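# Stow lit-lamp kits in drawers, return the signalled one

## Task

Some or all of the kits on the tray have a lamp beside them lit, and each lit lamp has its own colour. Move every kit with a lit lamp into a drawer that held nothing at the start, with no drawer getting two kits, and close all drawers completely. Kits whose lamps are dark stay on the tray. Shortly afterwards the signal tower shows one of the lit colours. Take out only the kit whose lamp showed that colour, put it back on the tray, and again close all drawers completely. Everything must stay in place without the robot holding it. Finish with both grippers released and the arms pulled away.

## Robot and tools

Robot: two arms, left_arm and right_arm, each with seven joints and a parallel gripper. The names are labels only and do not match the left or right side of any image.

Frame: one world frame shared by everything. Its origin sits on the table surface midway between the arms, +x runs outward over the table, +z runs up, and left_arm is mounted on the +y side. Results print, for each arm, end_effector_position in metres and end_effector_quat_wxyz in this frame. That printed point is the spot between the pads when closed, and it gets less accurate at long reach. The gripper's fingers point along its own +z and the jaws separate along its own y. Closed fingertips stick out about 33 mm past that point, fully open ones about 9 mm. While closing, the tips travel roughly 24 mm farther from the arm, so keep that much clearance above any surface.

execute_actions takes "actions", a list holding one item or none, plus optional "pictures" (true/false; images come by default).
- Empty list: no command, just the current state.
- Move: {"rows": [...], "steps": n}, n from 1 to 15 (default 15), each step 1/30 s. Row k is used on step k; if rows run out, the final row keeps being applied.
- Wait: {"steps": n} with no rows, n up to 300; it returns after that many steps since the previous result, and your writing time is included.
Each row is a single list of exactly 20 numbers covering both arms, even if only one moves: left_arm's 7 joint targets, then its gripper position, force_limit, speed; then the same 10 for right_arm. Joint values are absolute target angles in radians (not offsets), in the same order as the Joint positions line: waist -2.744..2.744, shoulder -1.784..1.784, upper arm roll -2.901..2.901, elbow -3.042..-0.152, forearm roll -2.807..2.807, wrist pitch 0.544..4.517, wrist roll -3.016..3.016. True ends may differ from these by up to 0.018 rad. A target more than 0.018 rad outside a range, and beyond the joint's present angle, gets the whole call refused (nothing is sent). A target past the real end is clipped there, and a "joint sent to its limit" line may appear, possibly about an earlier action; its absence proves nothing.
Speed is capped: each step a joint's target is kept within a lead of its measured angle (0.248 rad for waist, shoulder, upper arm roll, elbow; 0.677 forearm roll; 0.715 wrist pitch; 1.54 wrist roll), and if the targets would put the hand over 70 mm from where it is, all are pulled back proportionally. Far moves therefore take several calls. Between calls the arms keep heading for the last row sent until everything settles or a step is HELD.

Gripper numbers, all in [-1, 1] and absolute: position +1 = fully open (140 mm), about -0.8 = pads touching, -1 = close until blocked. force_limit: about 14 N at -1, 60 N at 0, 107 N at +1 (parts up to 40 mm wide). speed: gap changes about 30 mm/s at -1, 140 at 0, 250 at +1. To leave a gripper unchanged, repeat its previous three values; 0 is a real command. To grasp, send -1 and confirm object_status 2. Codes: 0 moving, 1 blocked while opening, 2 blocked while closing (holding), 3 reached target or pads met (a thin item might still be held). Stopped fingers resume only on a position change of at least 0.01, or if the item yields or is lost. A new force_limit while at status 2 needs a new position too, e.g. switch -1 to -0.98 and back. position_measured is in counts, 3 open to 230 pads together, not linear.

Result lines: Joint positions / Joint velocities (rad, rad/s) per arm; joint torques (total drive output, offset and noisy); external joint torque estimates (include friction and held weight, may read "no reading"); "joint command not followed" means a clearance check altered some joint targets while the rest ran; HELD marks steps where your row was partly or wholly not sent; MOTOR HOT warns of overheating, and an OVER-TEMPERATURE FAULT brakes that arm until it cools.

Avoid: a joint torque at its load limit (waist, shoulder 35; upper arm roll 32; elbow 30; forearm roll, wrist pitch, wrist roll 12 N m) or 40 N of outside force on an arm, its tool or its load (a held item's weight counts). Either stops that arm for 10 s and drops the rest of the call. Do not let the arms collide or press on each other, do not drop, slam or shove things, and never let anything leave the table. Long holds heat motors. Parts in hand may be tugged briefly and loose items nudged, so check grips.

zoom_image: {"camera": name, "region": [x0, y0, x1, y1]} in pixels of that camera's latest image, origin top-left, at most 504 by 504; returns a closer view. Cameras: cam_head_left and cam_head_right (896x504, pinhole with radial distortion), cam_left_wrist and cam_right_wrist (616x616 fisheye). A calibration with K, distortion and T_world_to_cam (world to camera, metres) is supplied; it can be off by a few degrees and millimetres, and wrist camera poses follow their arm's joint readings.

finished_scene: {"scene": n} ends the current scene (give its number) and reports whether the goal was met; it cannot be reversed. Call it only after the drawers are shut, kits placed, grippers open and arms clear.

Each tool is called after "Request:" as name(argument=value, ...) on one line, values as JSON.

## Session

Request:
execute_actions(actions=[])

Scene clock: 0.00 s of 15600.00 s.
left_arm: end_effector_position=(+0.4309, +0.6673, +0.3597) position_measured=3 object_status=3 end_effector_quat_wxyz=(+0.092, +0.914, -0.355, -0.172) | right_arm: end_effector_position=(+0.5271, -0.0817, +0.2502) position_measured=3 object_status=3 end_effector_quat_wxyz=(-0.390, +0.815, -0.409, +0.127)
Joint positions: left_arm=[ 0.48   0.203 -0.008 -1.428  0.146  1.266 -0.326] | right_arm=[ 0.733  0.017 -0.05  -2.264  1.415  2.995 -1.392]
Joint velocities: left_arm=[ 0.    -0.    -0.001 -0.001  0.002 -0.    -0.   ] | right_arm=[ 0.     0.     0.001  0.001 -0.    -0.001 -0.001]
Joint torques (N m, as the joint torque sensors report them, + toward a larger angle): no reading
External joint torques (N m, as the arm's controller estimates them; a push from outside toward a larger angle lowers the number): no reading

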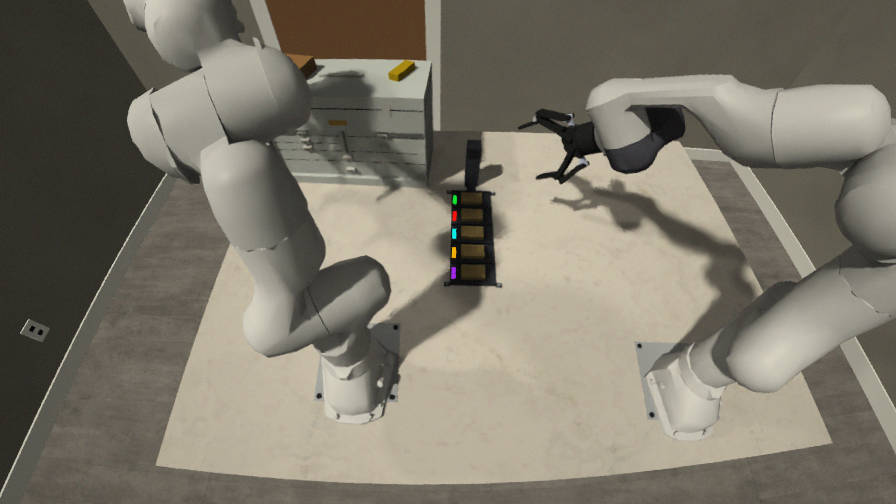

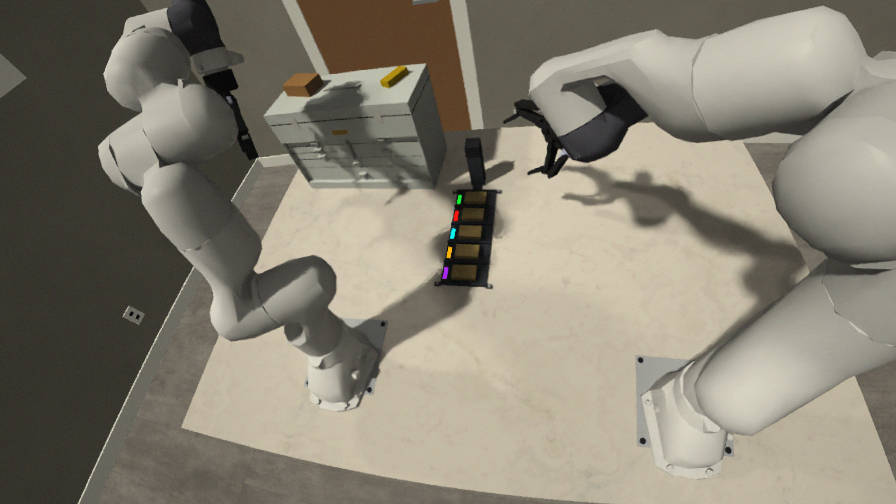

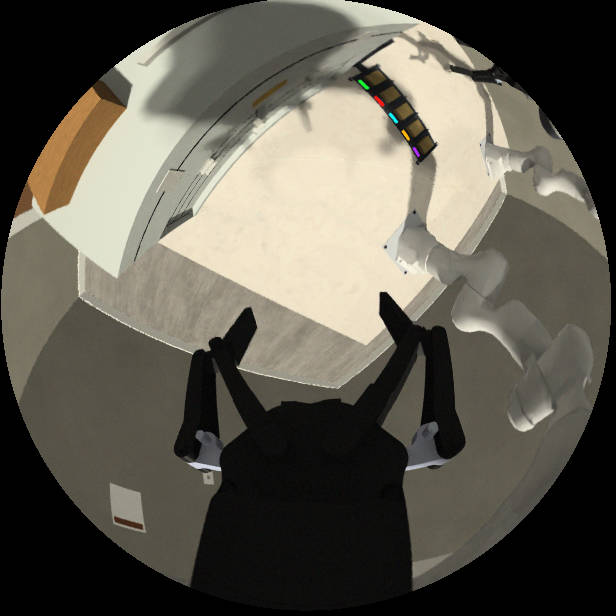

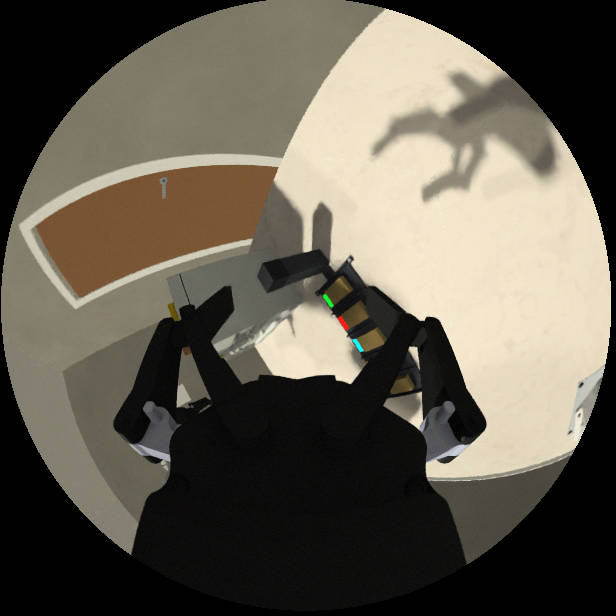

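Request:
zoom_image(camera="cam_head_right", region=[250, 50, 530, 300])

Request:
execute_actions(actions=[{"rows":[[1.0,-0.5,0,-2.07,0,1.571,0,1,0,0, 0,-0.5,0,-2.07,0,1.571,0,1,0,0]],"steps":15}], pictures=false)

Request:
execute_actions(actions=[{"steps":120}])

Region (250, 50, 530, 300) of cam_head_right's 896x504 image, scaled by 1.800, with more detail than that image has; it fills the top 450 rows of this view, and the rest is white.

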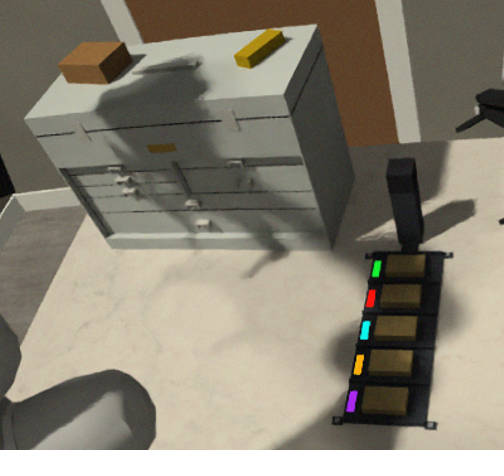

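Scene clock: 21.50 s of 15600.00 s.
left_arm: end_effector_position=(+0.2094, +0.7245, +0.4216) position_measured=3 object_status=3 end_effector_quat_wxyz=(+0.004, +0.974, -0.227, -0.004) | right_arm: end_effector_position=(+0.5096, -0.2153, +0.4907) position_measured=3 object_status=3 end_effector_quat_wxyz=(-0.348, +0.852, -0.373, +0.122)
Joint positions: left_arm=[ 0.998 -0.497  0.012 -2.046  0.011  1.54  -0.091] | right_arm=[ 0.309 -0.374 -0.011 -2.091  0.547  2.296 -0.78 ]
Joint velocities: left_arm=[ 0.003 -0.247 -0.097 -0.136 -0.061  0.179  0.28 ] | right_arm=[-0.663 -0.489 -0.012  0.109 -1.122 -1.031  0.705]
Joint torques (N m, as the joint torque sensors report them, + toward a larger angle): left_arm=[ 0.97 -2.29 -3.79 15.52  0.14  2.79  0.6 ] | right_arm=[  2.68 -12.68   0.83  22.3   -0.37   1.43   0.5 ]
External joint torques (N m, as the arm's controller estimates them; a push from outside toward a larger angle lowers the number): left_arm=[ 1.69 -1.32 -2.5  -1.7  -0.55  0.72  0.62] | right_arm=[-0.81 -1.72 -1.39  1.6  -1.37 -0.81  0.54]
Steps of this call (steps 1 to 90: nothing new was sent; then 18.00 s passed at rest; steps 91 to 105: all 15 steps of this action). Readings (joint positions | what the end effector reports):
91: left_arm=[0.511 0.167 -0.025 -1.487 0.119 1.308 -0.303] | right_arm=[0.717 0.013 -0.043 -2.259 1.377 2.962 -1.356] | left_arm position_measured=3 object_status=3 | right_arm position_measured=3 object_status=3
92: left_arm=[0.553 0.121 -0.029 -1.546 0.097 1.338 -0.282] | right_arm=[0.697 -0.001 -0.038 -2.246 1.332 2.924 -1.316] | left_arm position_measured=3 object_status=3 | right_arm position_measured=3 object_status=3
94: left_arm=[0.648 0.025 -0.022 -1.648 0.070 1.388 -0.247] | right_arm=[0.647 -0.043 -0.028 -2.214 1.225 2.837 -1.226] | left_arm position_measured=3 object_status=3 | right_arm position_measured=3 object_status=3
98: left_arm=[0.855 -0.180 -0.004 -1.858 0.038 1.462 -0.188] | right_arm=[0.511 -0.174 -0.013 -2.147 0.937 2.606 -1.013] | left_arm position_measured=3 object_status=3 | right_arm position_measured=3 object_status=3
105: the state above

Scene clock: 25.50 s of 15600.00 s.
left_arm: end_effector_position=(+0.2162, +0.7240, +0.4150) position_measured=3 object_status=3 end_effector_quat_wxyz=(+0.000, +0.962, -0.272, -0.001) | right_arm: end_effector_position=(+0.3306, -0.4663, +0.4132) position_measured=3 object_status=3 end_effector_quat_wxyz=(-0.002, +0.678, -0.735, -0.001)
Joint positions: left_arm=[ 0.998 -0.501  0.003 -2.069  0.003  1.567 -0.007] | right_arm=[ 0.002 -0.498 -0.002 -2.071  0.004  1.574 -0.005]
Joint velocities: left_arm=[ 0.001  0.    -0.002 -0.001  0.001  0.     0.001] | right_arm=[-0.    -0.001 -0.001 -0.    -0.001  0.001 -0.001]
Joint torques (N m, as the joint torque sensors report them, + toward a larger angle): left_arm=[  0.86 -13.36  -1.3   22.12   0.33   3.24   0.41] | right_arm=[ -0.91 -15.98  -0.5   24.92  -0.25   1.86   0.35]
External joint torques (N m, as the arm's controller estimates them; a push from outside toward a larger angle lowers the number): left_arm=[ 0.85  0.42 -0.84 -1.44 -0.48  0.74  0.41] | right_arm=[-0.85 -1.84 -0.01  1.19 -1.05 -0.65  0.35]
Steps of this call (steps 1 to 75: the robot went on to your last target; steps 76 to 120: nothing new was sent). Readings (joint positions | what the end effector reports):
1: left_arm=[0.998 -0.502 0.008 -2.051 0.009 1.545 -0.083] | right_arm=[0.286 -0.389 -0.011 -2.088 0.509 2.259 -0.757] | left_arm position_measured=3 object_status=3 | right_arm position_measured=3 object_status=3
2: left_arm=[0.998 -0.504 0.006 -2.055 0.007 1.549 -0.075] | right_arm=[0.263 -0.401 -0.010 -2.085 0.475 2.225 -0.734] | left_arm position_measured=3 object_status=3 | right_arm position_measured=3 object_status=3
4: left_arm=[0.998 -0.503 0.003 -2.063 0.005 1.555 -0.061] | right_arm=[0.218 -0.421 -0.009 -2.082 0.412 2.159 -0.691] | left_arm position_measured=3 object_status=3 | right_arm position_measured=3 object_status=3
8: left_arm=[0.998 -0.501 0.003 -2.068 0.004 1.561 -0.042] | right_arm=[0.137 -0.451 -0.008 -2.078 0.297 2.032 -0.601] | left_arm position_measured=3 object_status=3 | right_arm position_measured=3 object_status=3
120: the state above
All arms were judged still, so your last target was given up. Only a new action makes them travel on or press farther. Fingers that are still opening or closing keep moving.
camera_calibration (this result's frames):
cam_left_wrist: T_world_to_cam=[[-0.650713, -0.757321, -0.055113, 0.720101], [-0.703024, 0.57345, 0.420608, -0.424612], [-0.286931, 0.312441, -0.905567, 0.402217], [0, 0, 0, 1]] pos_world=[0.285475, 0.663173, 0.582516]
cam_right_wrist: T_world_to_cam=[[-0.99661, 0.0809294, 0.0148011, 0.358204], [0.0802198, 0.915969, 0.393149, 0.22942], [0.01826, 0.393004, -0.919356, 0.733358], [0, 0, 0, 1]] pos_world=[0.325195, -0.527343, 0.578718]

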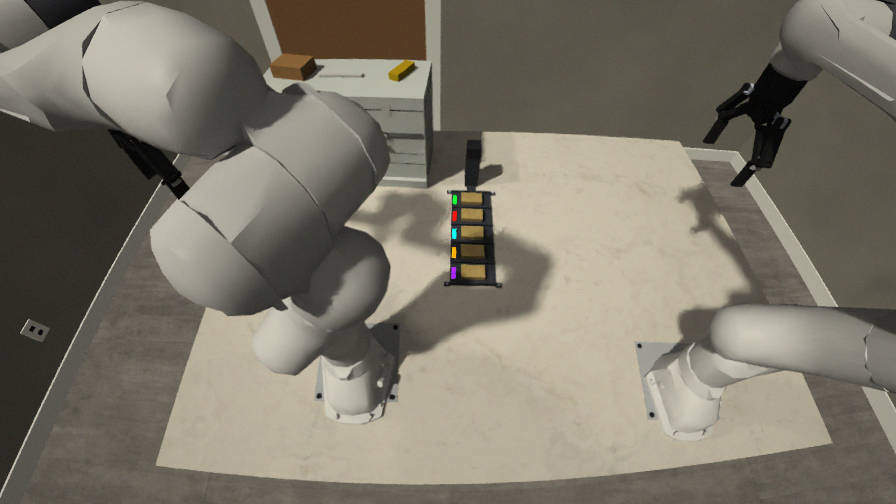

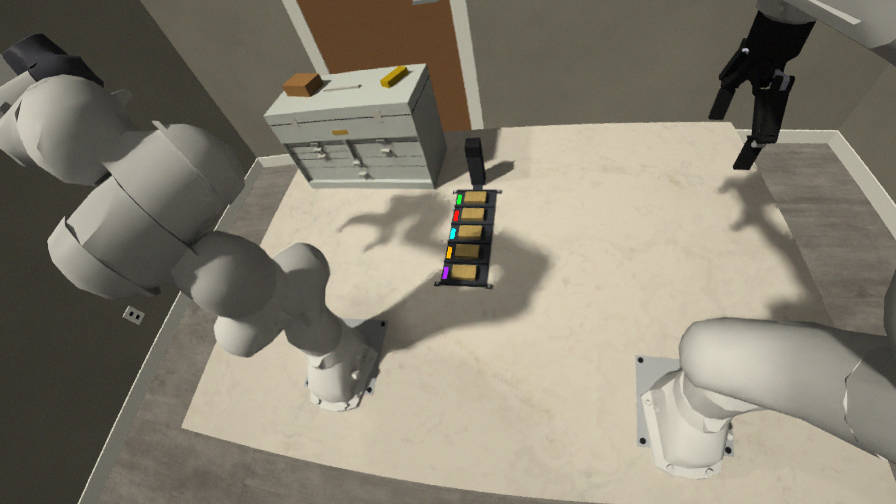

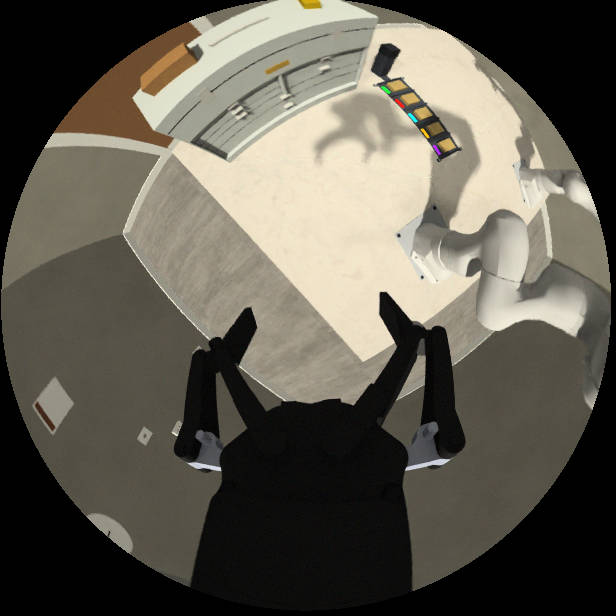

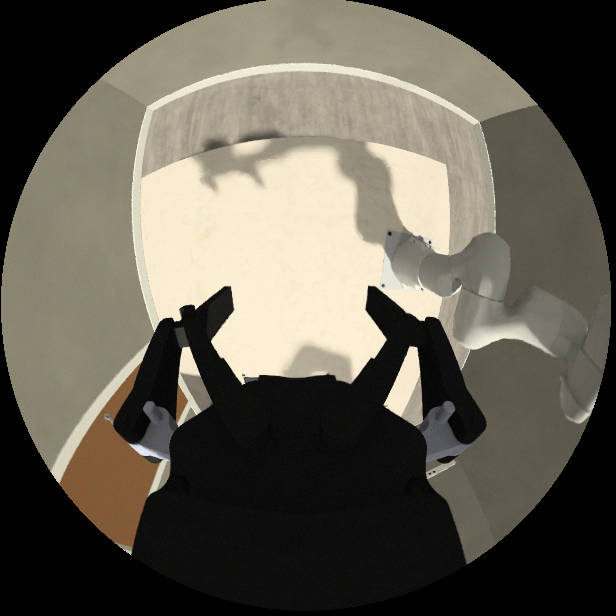

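Request:
zoom_image(camera="cam_head_right", region=[260, 60, 460, 200])

Request:
zoom_image(camera="cam_head_left", region=[400, 130, 540, 300])

Region (260, 60, 460, 200) of cam_head_right's 896x504 image, scaled by 2.520, with more detail than that image has; it fills the top 353 rows of this view, and the rest is white.

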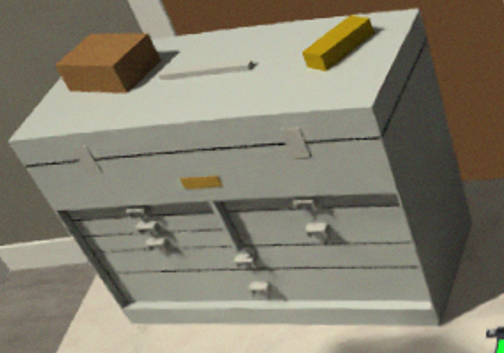

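Region (400, 130, 540, 300) of cam_head_left's 896x504 image, scaled by 2.965, with more detail than that image has; it fills the left 415 columns of this view, and the rest is white.

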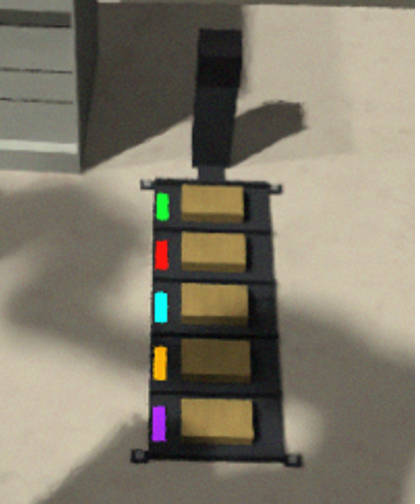

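Request:
execute_actions(actions=[{"rows":[[0.09,-0.253,0,-2.911,0,3.06,-1.571,1,0,0, 0,-0.5,0,-2.07,0,1.571,0,1,0,0]],"steps":15}], pictures=false)

Request:
execute_actions(actions=[{"steps":90}])

Scene clock: 115.13 s of 15600.00 s.
left_arm: end_effector_position=(+0.3790, +0.6629, +0.2023) position_measured=3 object_status=3 end_effector_quat_wxyz=(-0.021, +0.990, -0.141, +0.021) | right_arm: end_effector_position=(+0.3306, -0.4663, +0.4133) position_measured=3 object_status=3 end_effector_quat_wxyz=(-0.002, +0.678, -0.735, -0.001)
Joint positions: left_arm=[ 0.613 -0.297  0.007 -2.456  0.003  2.219 -0.655] | right_arm=[ 0.002 -0.498 -0.002 -2.071  0.004  1.574 -0.005]
Joint velocities: left_arm=[-0.948  0.234 -0.063 -0.981  0.002  1.508 -1.219] | right_arm=[-0.    -0.    -0.001 -0.002 -0.001  0.001 -0.   ]
Joint torques (N m, as the joint torque sensors report them, + toward a larger angle): left_arm=[  0.32 -23.22   1.79  27.36   0.57   4.    -0.5 ] | right_arm=[ -1.15 -16.03  -0.78  25.08  -0.25   1.8    0.37]
External joint torques (N m, as the arm's controller estimates them; a push from outside toward a larger angle lowers the number): left_arm=[-3.04  1.7   0.22 -0.69 -0.1   1.07 -0.5 ] | right_arm=[-1.17 -1.98 -0.39  1.43 -1.06 -0.7   0.37]
Steps of this call (steps 1 to 90: nothing new was sent; then 86.13 s passed at rest; steps 91 to 105: all 15 steps of this action). Readings (joint positions | what the end effector reports):
91: left_arm=[0.983 -0.496 0.007 -2.079 0.003 1.600 -0.047] | right_arm=[0.002 -0.498 -0.002 -2.071 0.004 1.574 -0.005] | left_arm position_measured=3 object_status=3 | right_arm position_measured=3 object_status=3
92: left_arm=[0.964 -0.482 0.009 -2.096 0.003 1.636 -0.090] | right_arm=[0.002 -0.498 -0.002 -2.071 0.004 1.574 -0.005] | left_arm position_measured=3 object_status=3 | right_arm position_measured=3 object_status=3
94: left_arm=[0.921 -0.444 0.009 -2.138 0.003 1.709 -0.176] | right_arm=[0.002 -0.498 -0.002 -2.071 0.004 1.574 -0.005] | left_arm position_measured=3 object_status=3 | right_arm position_measured=3 object_status=3
98: left_arm=[0.824 -0.374 0.009 -2.239 0.004 1.872 -0.351] | right_arm=[0.002 -0.498 -0.002 -2.071 0.004 1.574 -0.005] | left_arm position_measured=3 object_status=3 | right_arm position_measured=3 object_status=3
105: the state above

Scene clock: 118.13 s of 15600.00 s.
left_arm: end_effector_position=(+0.4647, +0.4383, +0.0982) position_measured=3 object_status=3 end_effector_quat_wxyz=(-0.012, +0.979, +0.047, +0.197) | right_arm: end_effector_position=(+0.3306, -0.4663, +0.4133) position_measured=3 object_status=3 end_effector_quat_wxyz=(-0.002, +0.678, -0.735, -0.001)
Joint positions: left_arm=[ 0.093 -0.251 -0.003 -2.91   0.003  3.056 -1.564] | right_arm=[ 0.002 -0.498 -0.002 -2.071  0.004  1.574 -0.005]
Joint velocities: left_arm=[-0.001  0.    -0.001 -0.001 -0.    -0.     0.   ] | right_arm=[-0.    -0.    -0.001 -0.    -0.001  0.001 -0.001]
Joint torques (N m, as the joint torque sensors report them, + toward a larger angle): left_arm=[ -2.08 -17.9    1.99  17.02  -0.12   3.99  -0.25] | right_arm=[ -1.08 -15.45  -0.75  24.39  -0.23   1.8    0.34]
External joint torques (N m, as the arm's controller estimates them; a push from outside toward a larger angle lowers the number): left_arm=[-2.08 -0.71  2.22 -1.19 -0.53  0.75 -0.26] | right_arm=[-1.01 -1.43 -0.24  0.73 -1.03 -0.7   0.34]
Steps of this call (steps 1 to 60: the robot went on to your last target; steps 61 to 90: nothing new was sent). Readings (joint positions | what the end effector reports):
1: left_arm=[0.579 -0.290 0.007 -2.491 0.003 2.275 -0.697] | right_arm=[0.002 -0.498 -0.002 -2.071 0.004 1.574 -0.005] | left_arm position_measured=3 object_status=3 | right_arm position_measured=3 object_status=3
2: left_arm=[0.543 -0.284 0.006 -2.527 0.003 2.334 -0.738] | right_arm=[0.002 -0.498 -0.002 -2.071 0.004 1.574 -0.005] | left_arm position_measured=3 object_status=3 | right_arm position_measured=3 object_status=3
4: left_arm=[0.466 -0.275 0.006 -2.604 0.003 2.454 -0.820] | right_arm=[0.002 -0.498 -0.002 -2.071 0.004 1.574 -0.005] | left_arm position_measured=3 object_status=3 | right_arm position_measured=3 object_status=3
8: left_arm=[0.287 -0.262 0.003 -2.768 0.003 2.666 -0.981] | right_arm=[0.002 -0.498 -0.002 -2.071 0.004 1.574 -0.005] | left_arm position_measured=3 object_status=3 | right_arm position_measured=3 object_status=3
90: the state above
All arms were judged still, so your last target was given up. Only a new action makes them travel on or press farther. Fingers that are still opening or closing keep moving.
camera_calibration (this result's frames):
cam_left_wrist: T_world_to_cam=[[-0.0298553, -0.992627, -0.117473, 0.468725], [-0.998919, 0.0254409, 0.0388993, 0.462319], [-0.0356238, 0.118508, -0.992314, 0.252693], [0, 0, 0, 1]] pos_world=[0.484815, 0.423561, 0.287829]
cam_right_wrist: T_world_to_cam=[[-0.996607, 0.0809888, 0.0146845, 0.358277], [0.0802307, 0.916014, 0.393041, 0.229465], [0.0183807, 0.392885, -0.919404, 0.733369], [0, 0, 0, 1]] pos_world=[0.325171, -0.52734, 0.578812]

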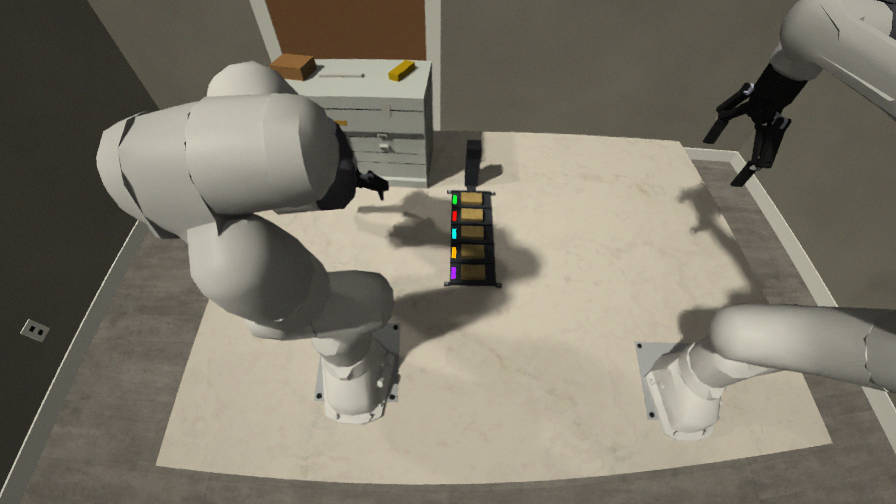

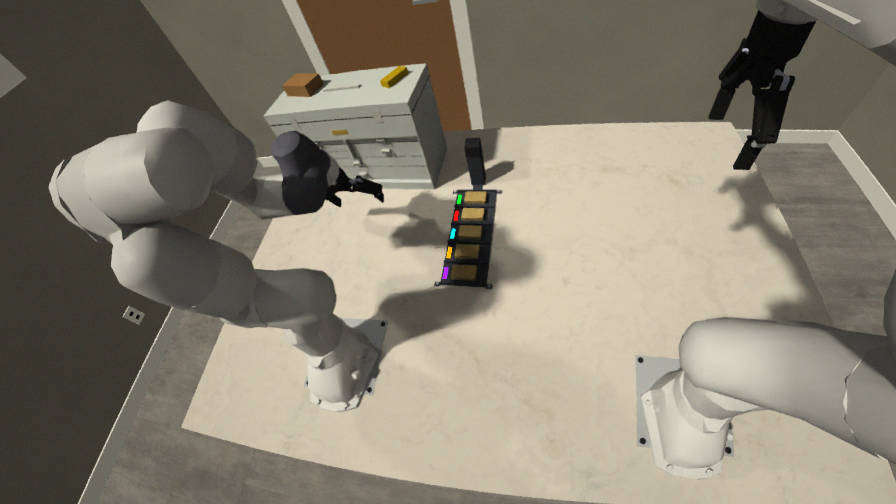

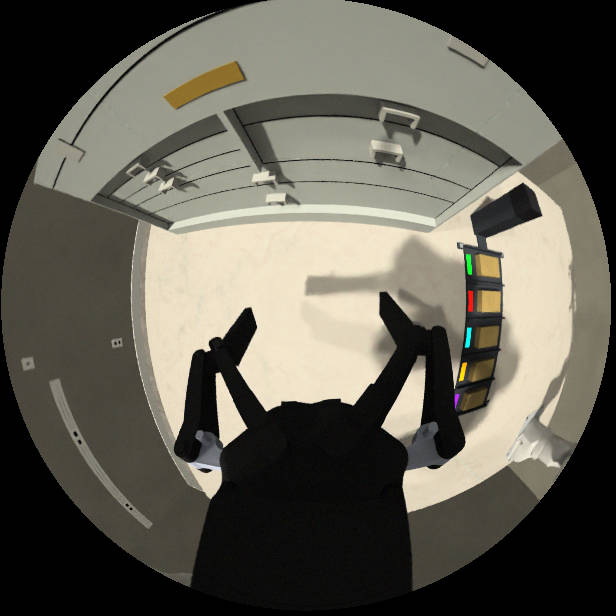

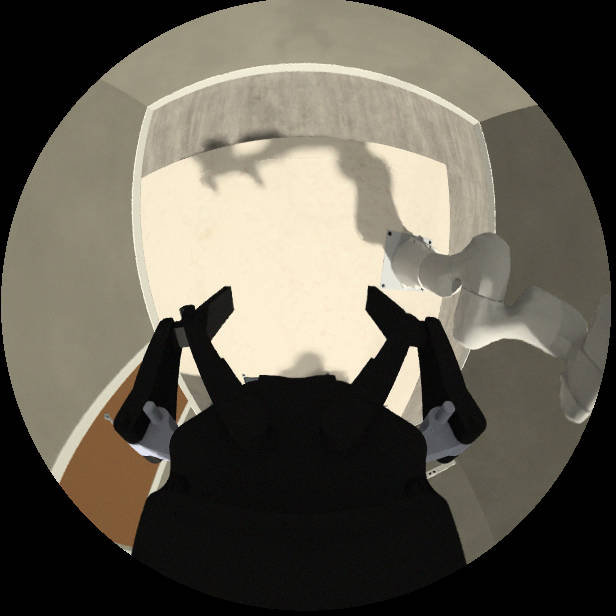

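Request:
execute_actions(actions=[{"rows":[[0.0,0.067,0,-2.908,0,3.745,-1.571,-0.2,0,0, 0,-0.5,0,-2.07,0,1.571,0,1,0,0]],"steps":15}], pictures=false)

Request:
execute_actions(actions=[{"rows":[[-0.065,0.385,0,-2.905,0,4.43,-1.571,-0.2,0,0, 0,-0.5,0,-2.07,0,1.571,0,1,0,0]],"steps":15}], pictures=false)

Request:
execute_actions(actions=[{"steps":45}])

Scene clock: 217.87 s of 15600.00 s.
left_arm: end_effector_position=(+0.5355, +0.3990, +0.0988) position_measured=108 object_status=0 end_effector_quat_wxyz=(-0.004, +0.935, +0.004, +0.356) | right_arm: end_effector_position=(+0.3306, -0.4663, +0.4134) position_measured=3 object_status=3 end_effector_quat_wxyz=(-0.002, +0.678, -0.735, -0.001)
Joint positions: left_arm=[ 0.003  0.064 -0.001 -2.909  0.001  3.701 -1.564] | right_arm=[ 0.002 -0.498 -0.002 -2.071  0.004  1.574 -0.005]
Joint velocities: left_arm=[0.    0.004 0.    0.002 0.001 0.246 0.001] | right_arm=[ 0.001  0.001  0.    -0.    -0.    -0.001  0.001]
Joint torques (N m, as the joint torque sensors report them, + toward a larger angle): left_arm=[ -2.77 -20.82   0.55  13.04   0.18   4.1   -0.2 ] | right_arm=[ -1.03 -15.87  -0.9   24.88  -0.24   1.83   0.4 ]
External joint torques (N m, as the arm's controller estimates them; a push from outside toward a larger angle lowers the number): left_arm=[-2.84  1.68  0.42  0.5   0.05  0.73 -0.22] | right_arm=[-1.14 -1.98 -0.63  1.3  -1.06 -0.67  0.4 ]
Steps of this call (steps 1 to 90: nothing new was sent; then 96.23 s passed at rest; steps 91 to 105: all 15 steps of this action). Readings (joint positions | what the end effector reports):
91: left_arm=[0.081 -0.220 0.002 -2.906 0.001 3.126 -1.564] | right_arm=[0.002 -0.498 -0.002 -2.071 0.004 1.574 -0.005] | left_arm position_measured=3 object_status=0 | right_arm position_measured=3 object_status=3
92: left_arm=[0.062 -0.163 0.003 -2.901 0.001 3.218 -1.564] | right_arm=[0.002 -0.498 -0.002 -2.071 0.004 1.574 -0.005] | left_arm position_measured=10 object_status=0 | right_arm position_measured=3 object_status=3
94: left_arm=[0.028 -0.035 0.001 -2.901 0.001 3.389 -1.564] | right_arm=[0.002 -0.498 -0.002 -2.071 0.004 1.574 -0.005] | left_arm position_measured=25 object_status=0 | right_arm position_measured=3 object_status=3
98: left_arm=[0.006 0.056 -0.001 -2.912 0.001 3.577 -1.564] | right_arm=[0.002 -0.498 -0.002 -2.071 0.004 1.574 -0.005] | left_arm position_measured=55 object_status=0 | right_arm position_measured=3 object_status=3
105: the state above

Scene clock: 218.37 s of 15600.00 s.
left_arm: end_effector_position=(+0.5525, +0.3646, +0.1362) position_measured=154 object_status=3 end_effector_quat_wxyz=(+0.011, +0.853, -0.023, +0.521) | right_arm: end_effector_position=(+0.3306, -0.4663, +0.4134) position_measured=3 object_status=3 end_effector_quat_wxyz=(-0.002, +0.678, -0.735, -0.001)
Joint positions: left_arm=[-0.062  0.382 -0.    -2.907 -0.     4.385 -1.564] | right_arm=[ 0.002 -0.498 -0.002 -2.071  0.004  1.574 -0.005]
Joint velocities: left_arm=[-0.001  0.002  0.     0.001  0.002  0.248  0.001] | right_arm=[ 0.    -0.001 -0.001 -0.    -0.     0.001 -0.   ]
Joint torques (N m, as the joint torque sensors report them, + toward a larger angle): left_arm=[ -2.7  -24.61   1.38   6.27   0.29   3.88  -0.21] | right_arm=[ -0.64 -15.94  -0.47  24.48  -0.2    1.82   0.39]
External joint torques (N m, as the arm's controller estimates them; a push from outside toward a larger angle lowers the number): left_arm=[-2.7   1.34  1.01  0.32  0.41  0.68 -0.24] | right_arm=[-0.62 -1.85 -0.01  0.81 -1.01 -0.68  0.39]
Steps of this call (steps 1 to 15: all 15 steps of this action). Readings (joint positions | what the end effector reports):
1: left_arm=[-0.006 0.099 0.003 -2.904 -0.001 3.783 -1.564] | right_arm=[0.002 -0.498 -0.002 -2.071 0.004 1.574 -0.005] | left_arm position_measured=116 object_status=0 | right_arm position_measured=3 object_status=3
2: left_arm=[-0.021 0.163 0.003 -2.897 -0.001 3.892 -1.564] | right_arm=[0.002 -0.498 -0.002 -2.071 0.004 1.574 -0.005] | left_arm position_measured=123 object_status=0 | right_arm position_measured=3 object_status=3
4: left_arm=[-0.046 0.291 0.001 -2.900 -0.000 4.066 -1.564] | right_arm=[0.002 -0.498 -0.002 -2.071 0.004 1.574 -0.005] | left_arm position_measured=139 object_status=0 | right_arm position_measured=3 object_status=3
8: left_arm=[-0.061 0.375 -0.000 -2.909 -0.000 4.260 -1.564] | right_arm=[0.002 -0.498 -0.002 -2.071 0.004 1.574 -0.005] | left_arm position_measured=154 object_status=0 | right_arm position_measured=3 object_status=3
15: the state above

Scene clock: 219.87 s of 15600.00 s.
left_arm: end_effector_position=(+0.5549, +0.3644, +0.1491) position_measured=154 object_status=3 end_effector_quat_wxyz=(+0.011, +0.843, -0.023, +0.538) | right_arm: end_effector_position=(+0.3306, -0.4663, +0.4134) position_measured=3 object_status=3 end_effector_quat_wxyz=(-0.002, +0.678, -0.735, -0.001)
Joint positions: left_arm=[-0.062  0.383 -0.    -2.906 -0.     4.426 -1.564] | right_arm=[ 0.002 -0.498 -0.002 -2.071  0.004  1.574 -0.005]
Joint velocities: left_arm=[-0.001 -0.    -0.002 -0.001 -0.001  0.     0.   ] | right_arm=[ 0.001  0.     0.001  0.001 -0.001 -0.    -0.001]
Joint torques (N m, as the joint torque sensors report them, + toward a larger angle): left_arm=[ -2.18 -25.13   0.64   6.65   0.19   4.04  -0.33] | right_arm=[ -0.68 -15.66  -0.44  24.71  -0.2    1.81   0.33]
External joint torques (N m, as the arm's controller estimates them; a push from outside toward a larger angle lowers the number): left_arm=[-2.1   0.95  0.35  0.7   0.31  0.76 -0.36] | right_arm=[-0.72 -1.72 -0.08  1.12 -1.01 -0.69  0.33]
Steps of this call (steps 1 to 30: the robot went on to your last target; steps 31 to 45: nothing new was sent). Readings (joint positions | what the end effector reports):
1: left_arm=[-0.062 0.382 -0.000 -2.907 -0.000 4.393 -1.564] | right_arm=[0.002 -0.498 -0.002 -2.071 0.004 1.574 -0.005] | left_arm position_measured=154 object_status=3 | right_arm position_measured=3 object_status=3
2: left_arm=[-0.062 0.382 -0.000 -2.907 -0.000 4.399 -1.564] | right_arm=[0.002 -0.498 -0.002 -2.071 0.004 1.574 -0.005] | left_arm position_measured=154 object_status=3 | right_arm position_measured=3 object_status=3
4: left_arm=[-0.062 0.383 -0.000 -2.907 -0.000 4.408 -1.564] | right_arm=[0.002 -0.498 -0.002 -2.071 0.004 1.574 -0.005] | left_arm position_measured=154 object_status=3 | right_arm position_measured=3 object_status=3
8: left_arm=[-0.062 0.383 -0.000 -2.906 -0.000 4.418 -1.564] | right_arm=[0.002 -0.498 -0.002 -2.071 0.004 1.574 -0.005] | left_arm position_measured=154 object_status=3 | right_arm position_measured=3 object_status=3
45: the state above
All arms were judged still, so your last target was given up. Only a new action makes them travel on or press farther. Fingers that are still opening or closing keep moving.
camera_calibration (this result's frames):
cam_left_wrist: T_world_to_cam=[[-0.0659931, -0.982636, -0.173413, 0.428762], [-0.751686, 0.163251, -0.638997, 0.466018], [0.656211, 0.0881828, -0.749407, -0.0939454], [0, 0, 0, 1]] pos_world=[0.440242, 0.353524, 0.301734]
cam_right_wrist: T_world_to_cam=[[-0.996606, 0.081006, 0.0146243, 0.35831], [0.0802238, 0.916035, 0.392993, 0.229488], [0.0184385, 0.392833, -0.919425, 0.733375], [0, 0, 0, 1]] pos_world=[0.325161, -0.527339, 0.578856]

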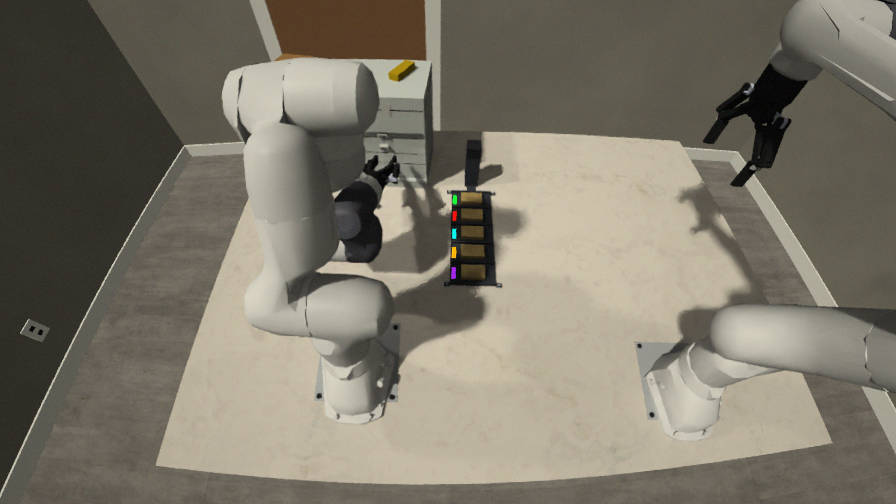

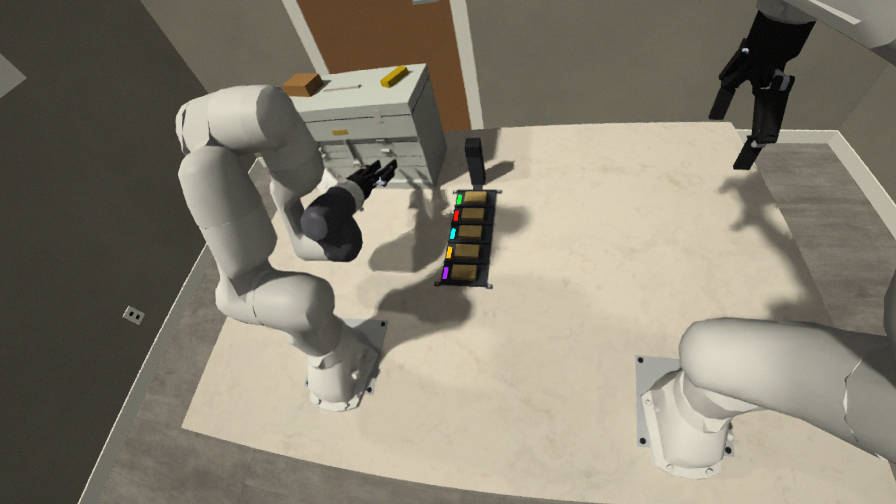

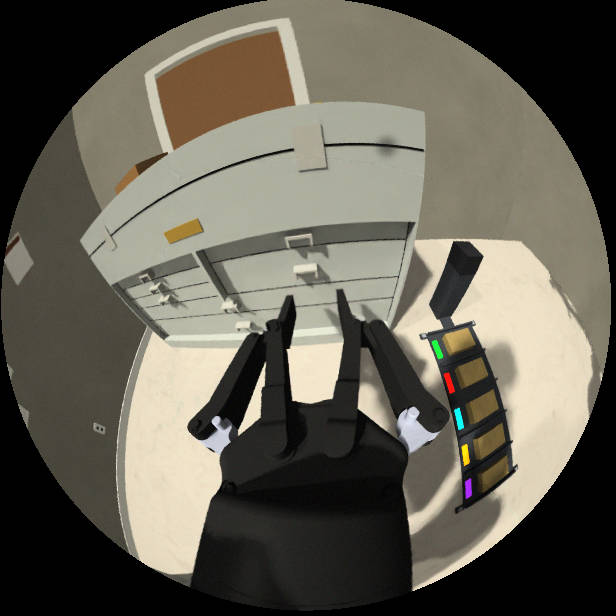

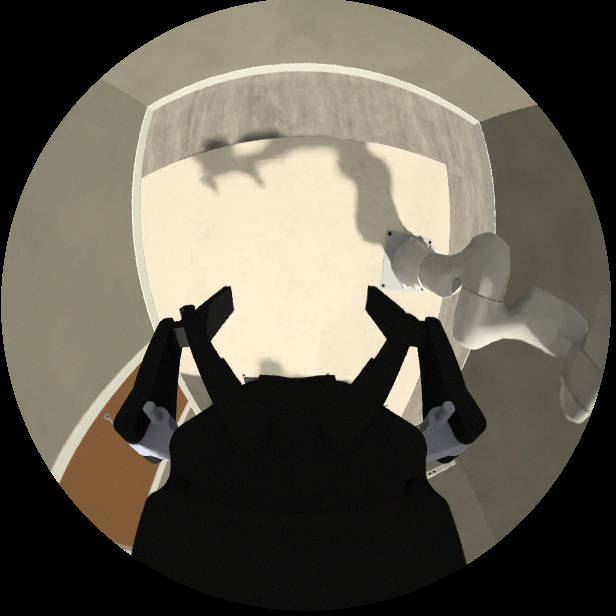

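Request:
execute_actions(actions=[{"rows":[[-0.06,0.36,0,-2.892,0,4.39,-1.571,-0.2,0,0, 0,-0.5,0,-2.07,0,1.571,0,1,0,0],[-0.06,0.36,0,-2.892,0,4.39,-1.571,-0.2,0,0, 0,-0.5,0,-2.07,0,1.571,0,1,0,0],[-0.06,0.36,0,-2.892,0,4.39,-1.571,-0.2,0,0, 0,-0.5,0,-2.07,0,1.571,0,1,0,0],[-0.06,0.36,0,-2.892,0,4.35,-1.571,-0.2,0,0, 0,-0.5,0,-2.07,0,1.571,0,1,0,0],[-0.057,0.336,0,-2.878,0,4.35,-1.571,-0.2,0,0, 0,-0.5,0,-2.07,0,1.571,0,1,0,0],[-0.057,0.336,0,-2.878,0,4.35,-1.571,-0.2,0,0, 0,-0.5,0,-2.07,0,1.571,0,1,0,0],[-0.057,0.336,0,-2.878,0,4.315,-1.571,-0.2,0,0, 0,-0.5,0,-2.07,0,1.571,0,1,0,0],[-0.057,0.336,0,-2.878,0,4.315,-1.571,-0.2,0,0, 0,-0.5,0,-2.07,0,1.571,0,1,0,0],[-0.055,0.312,0,-2.864,0,4.315,-1.571,-0.2,0,0, 0,-0.5,0,-2.07,0,1.571,0,1,0,0],[-0.055,0.312,0,-2.864,0,4.277,-1.571,-0.2,0,0, 0,-0.5,0,-2.07,0,1.571,0,1,0,0],[-0.055,0.312,0,-2.864,0,4.277,-1.571,-0.2,0,0, 0,-0.5,0,-2.07,0,1.571,0,1,0,0],[-0.055,0.312,0,-2.864,0,4.277,-1.571,-0.2,0,0, 0,-0.5,0,-2.07,0,1.571,0,1,0,0],[-0.055,0.287,0,-2.848,0,4.277,-1.571,-0.2,0,0, 0,-0.5,0,-2.07,0,1.571,0,1,0,0]],"steps":15}], pictures=false)

Request:
execute_actions(actions=[{"steps":30}])

Scene clock: 254.80 s of 15600.00 s.
left_arm: end_effector_position=(+0.5857, +0.3653, +0.1762) position_measured=154 object_status=3 end_effector_quat_wxyz=(+0.010, +0.839, -0.021, +0.544) | right_arm: end_effector_position=(+0.3306, -0.4663, +0.4134) position_measured=3 object_status=3 end_effector_quat_wxyz=(-0.002, +0.678, -0.735, -0.001)
Joint positions: left_arm=[-0.058  0.298 -0.    -2.855 -0.     4.304 -1.564] | right_arm=[ 0.002 -0.498 -0.002 -2.071  0.004  1.574 -0.005]
Joint velocities: left_arm=[ 0.003 -0.166  0.     0.112 -0.001 -0.126  0.   ] | right_arm=[ 0.    -0.001  0.001 -0.001  0.001  0.001  0.   ]
Joint torques (N m, as the joint torque sensors report them, + toward a larger angle): left_arm=[  1.63 -24.17   0.48   7.4    0.29   2.4   -0.21] | right_arm=[ -0.88 -15.93  -0.53  24.41  -0.18   1.84   0.38]
External joint torques (N m, as the arm's controller estimates them; a push from outside toward a larger angle lowers the number): left_arm=[ 1.54 -0.52  0.12  0.47  0.32 -0.58 -0.24] | right_arm=[-0.92 -1.92 -0.17  0.8  -0.99 -0.65  0.38]
Steps of this call (steps 1 to 90: nothing new was sent; then 31.43 s passed at rest; steps 91 to 105: all 15 steps of this action). Readings (joint positions | what the end effector reports):
91: left_arm=[-0.062 0.380 -0.000 -2.905 -0.000 4.420 -1.564] | right_arm=[0.002 -0.498 -0.002 -2.071 0.004 1.574 -0.005] | left_arm position_measured=154 object_status=3 | right_arm position_measured=3 object_status=3
92: left_arm=[-0.062 0.374 -0.000 -2.901 -0.000 4.415 -1.564] | right_arm=[0.002 -0.498 -0.002 -2.071 0.004 1.574 -0.005] | left_arm position_measured=154 object_status=3 | right_arm position_measured=3 object_status=3
94: left_arm=[-0.062 0.366 -0.000 -2.896 -0.000 4.403 -1.564] | right_arm=[0.002 -0.498 -0.002 -2.071 0.004 1.574 -0.005] | left_arm position_measured=154 object_status=3 | right_arm position_measured=3 object_status=3
98: left_arm=[-0.060 0.342 -0.000 -2.882 -0.000 4.365 -1.564] | right_arm=[0.002 -0.498 -0.002 -2.071 0.004 1.574 -0.005] | left_arm position_measured=154 object_status=3 | right_arm position_measured=3 object_status=3
105: the state above

Scene clock: 255.80 s of 15600.00 s.
left_arm: end_effector_position=(+0.5888, +0.3652, +0.1797) position_measured=154 object_status=3 end_effector_quat_wxyz=(+0.010, +0.839, -0.021, +0.544) | right_arm: end_effector_position=(+0.3306, -0.4663, +0.4134) position_measured=3 object_status=3 end_effector_quat_wxyz=(-0.002, +0.678, -0.735, -0.001)
Joint positions: left_arm=[-0.058  0.287 -0.    -2.85  -0.     4.288 -1.565] | right_arm=[ 0.002 -0.498 -0.002 -2.071  0.004  1.574 -0.005]
Joint velocities: left_arm=[-0.    -0.001  0.    -0.    -0.    -0.     0.   ] | right_arm=[-0.001  0.     0.    -0.001 -0.001 -0.    -0.001]
Joint torques (N m, as the joint torque sensors report them, + toward a larger angle): left_arm=[  0.98 -26.49   0.25   9.74   0.32   1.55  -0.27] | right_arm=[ -0.67 -15.29  -0.98  24.73  -0.22   1.76   0.34]
External joint torques (N m, as the arm's controller estimates them; a push from outside toward a larger angle lowers the number): left_arm=[ 0.97 -0.11 -0.03  0.53  0.32 -1.7  -0.3 ] | right_arm=[-0.71 -1.36 -0.62  1.13 -1.03 -0.73  0.34]
Steps of this call (steps 1 to 30: the robot went on to your last target). Readings (joint positions | what the end effector reports):
1: left_arm=[-0.058 0.294 -0.000 -2.852 -0.000 4.300 -1.564] | right_arm=[0.002 -0.498 -0.002 -2.071 0.004 1.574 -0.005] | left_arm position_measured=154 object_status=3 | right_arm position_measured=3 object_status=3
2: left_arm=[-0.058 0.291 -0.000 -2.851 -0.000 4.297 -1.564] | right_arm=[0.002 -0.498 -0.002 -2.071 0.004 1.574 -0.005] | left_arm position_measured=154 object_status=3 | right_arm position_measured=3 object_status=3
4: left_arm=[-0.058 0.289 -0.000 -2.850 -0.000 4.293 -1.564] | right_arm=[0.002 -0.498 -0.002 -2.071 0.004 1.574 -0.005] | left_arm position_measured=154 object_status=3 | right_arm position_measured=3 object_status=3
8: left_arm=[-0.058 0.288 -0.000 -2.850 -0.000 4.290 -1.564] | right_arm=[0.002 -0.498 -0.002 -2.071 0.004 1.574 -0.005] | left_arm position_measured=154 object_status=3 | right_arm position_measured=3 object_status=3
30: the state above
All arms were judged still, so your last target was given up. Only a new action makes them travel on or press farther. Fingers that are still opening or closing keep moving.
camera_calibration (this result's frames):
cam_left_wrist: T_world_to_cam=[[-0.0591726, -0.9831, -0.173243, 0.433191], [-0.742849, 0.159296, -0.650231, 0.509209], [0.666839, 0.0902172, -0.73972, -0.102052], [0, 0, 0, 1]] pos_world=[0.47195, 0.353961, 0.330661]
cam_right_wrist: T_world_to_cam=[[-0.996606, 0.0810141, 0.0145869, 0.35833], [0.0802172, 0.916048, 0.392965, 0.229503], [0.0184734, 0.392802, -0.919438, 0.733379], [0, 0, 0, 1]] pos_world=[0.325156, -0.527338, 0.578883]

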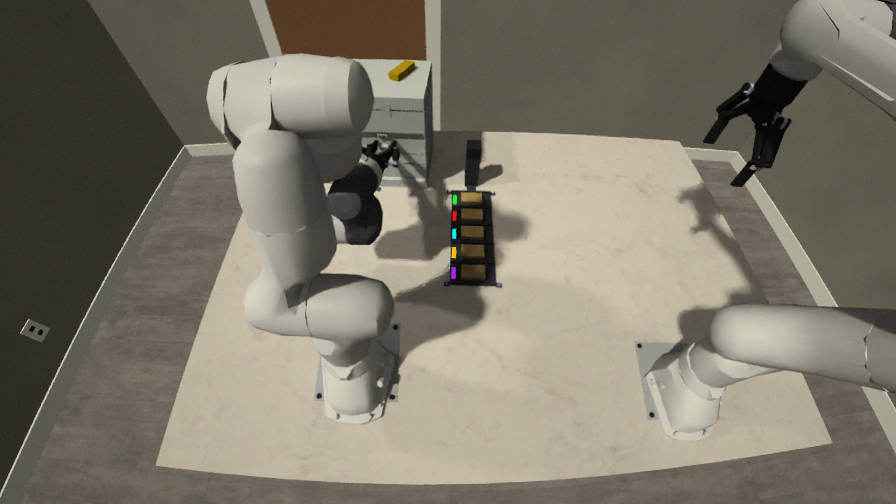

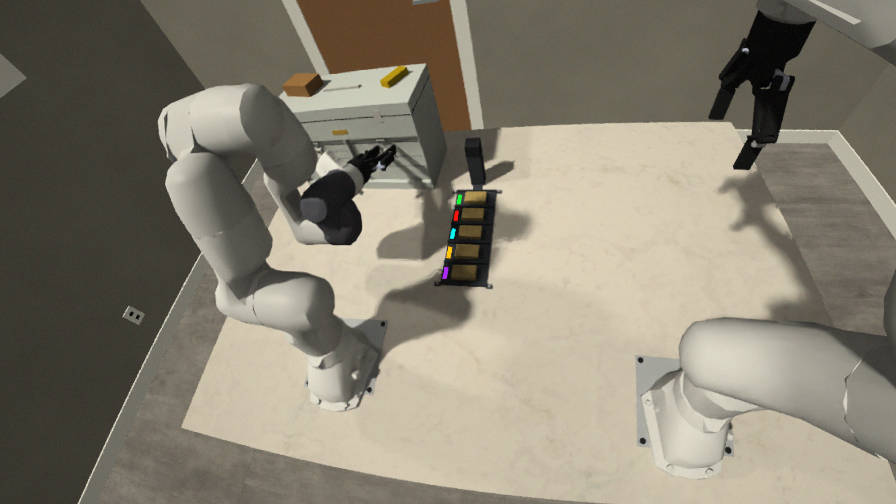

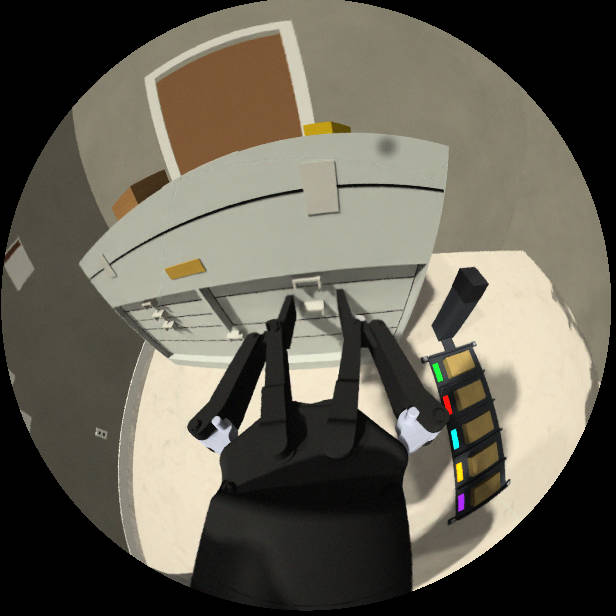

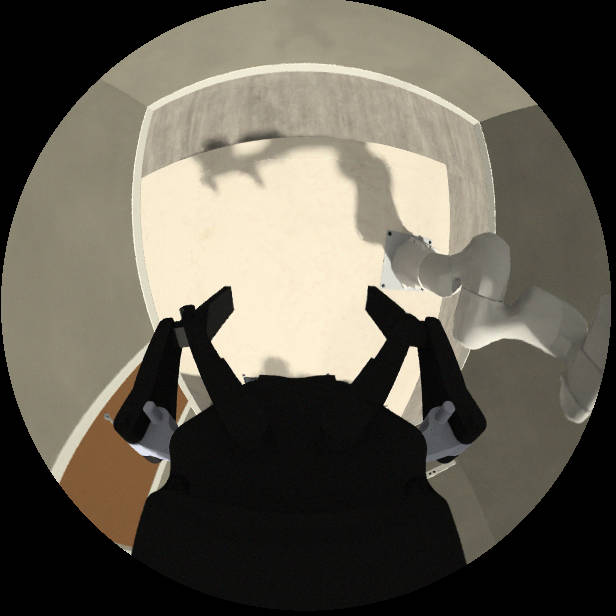

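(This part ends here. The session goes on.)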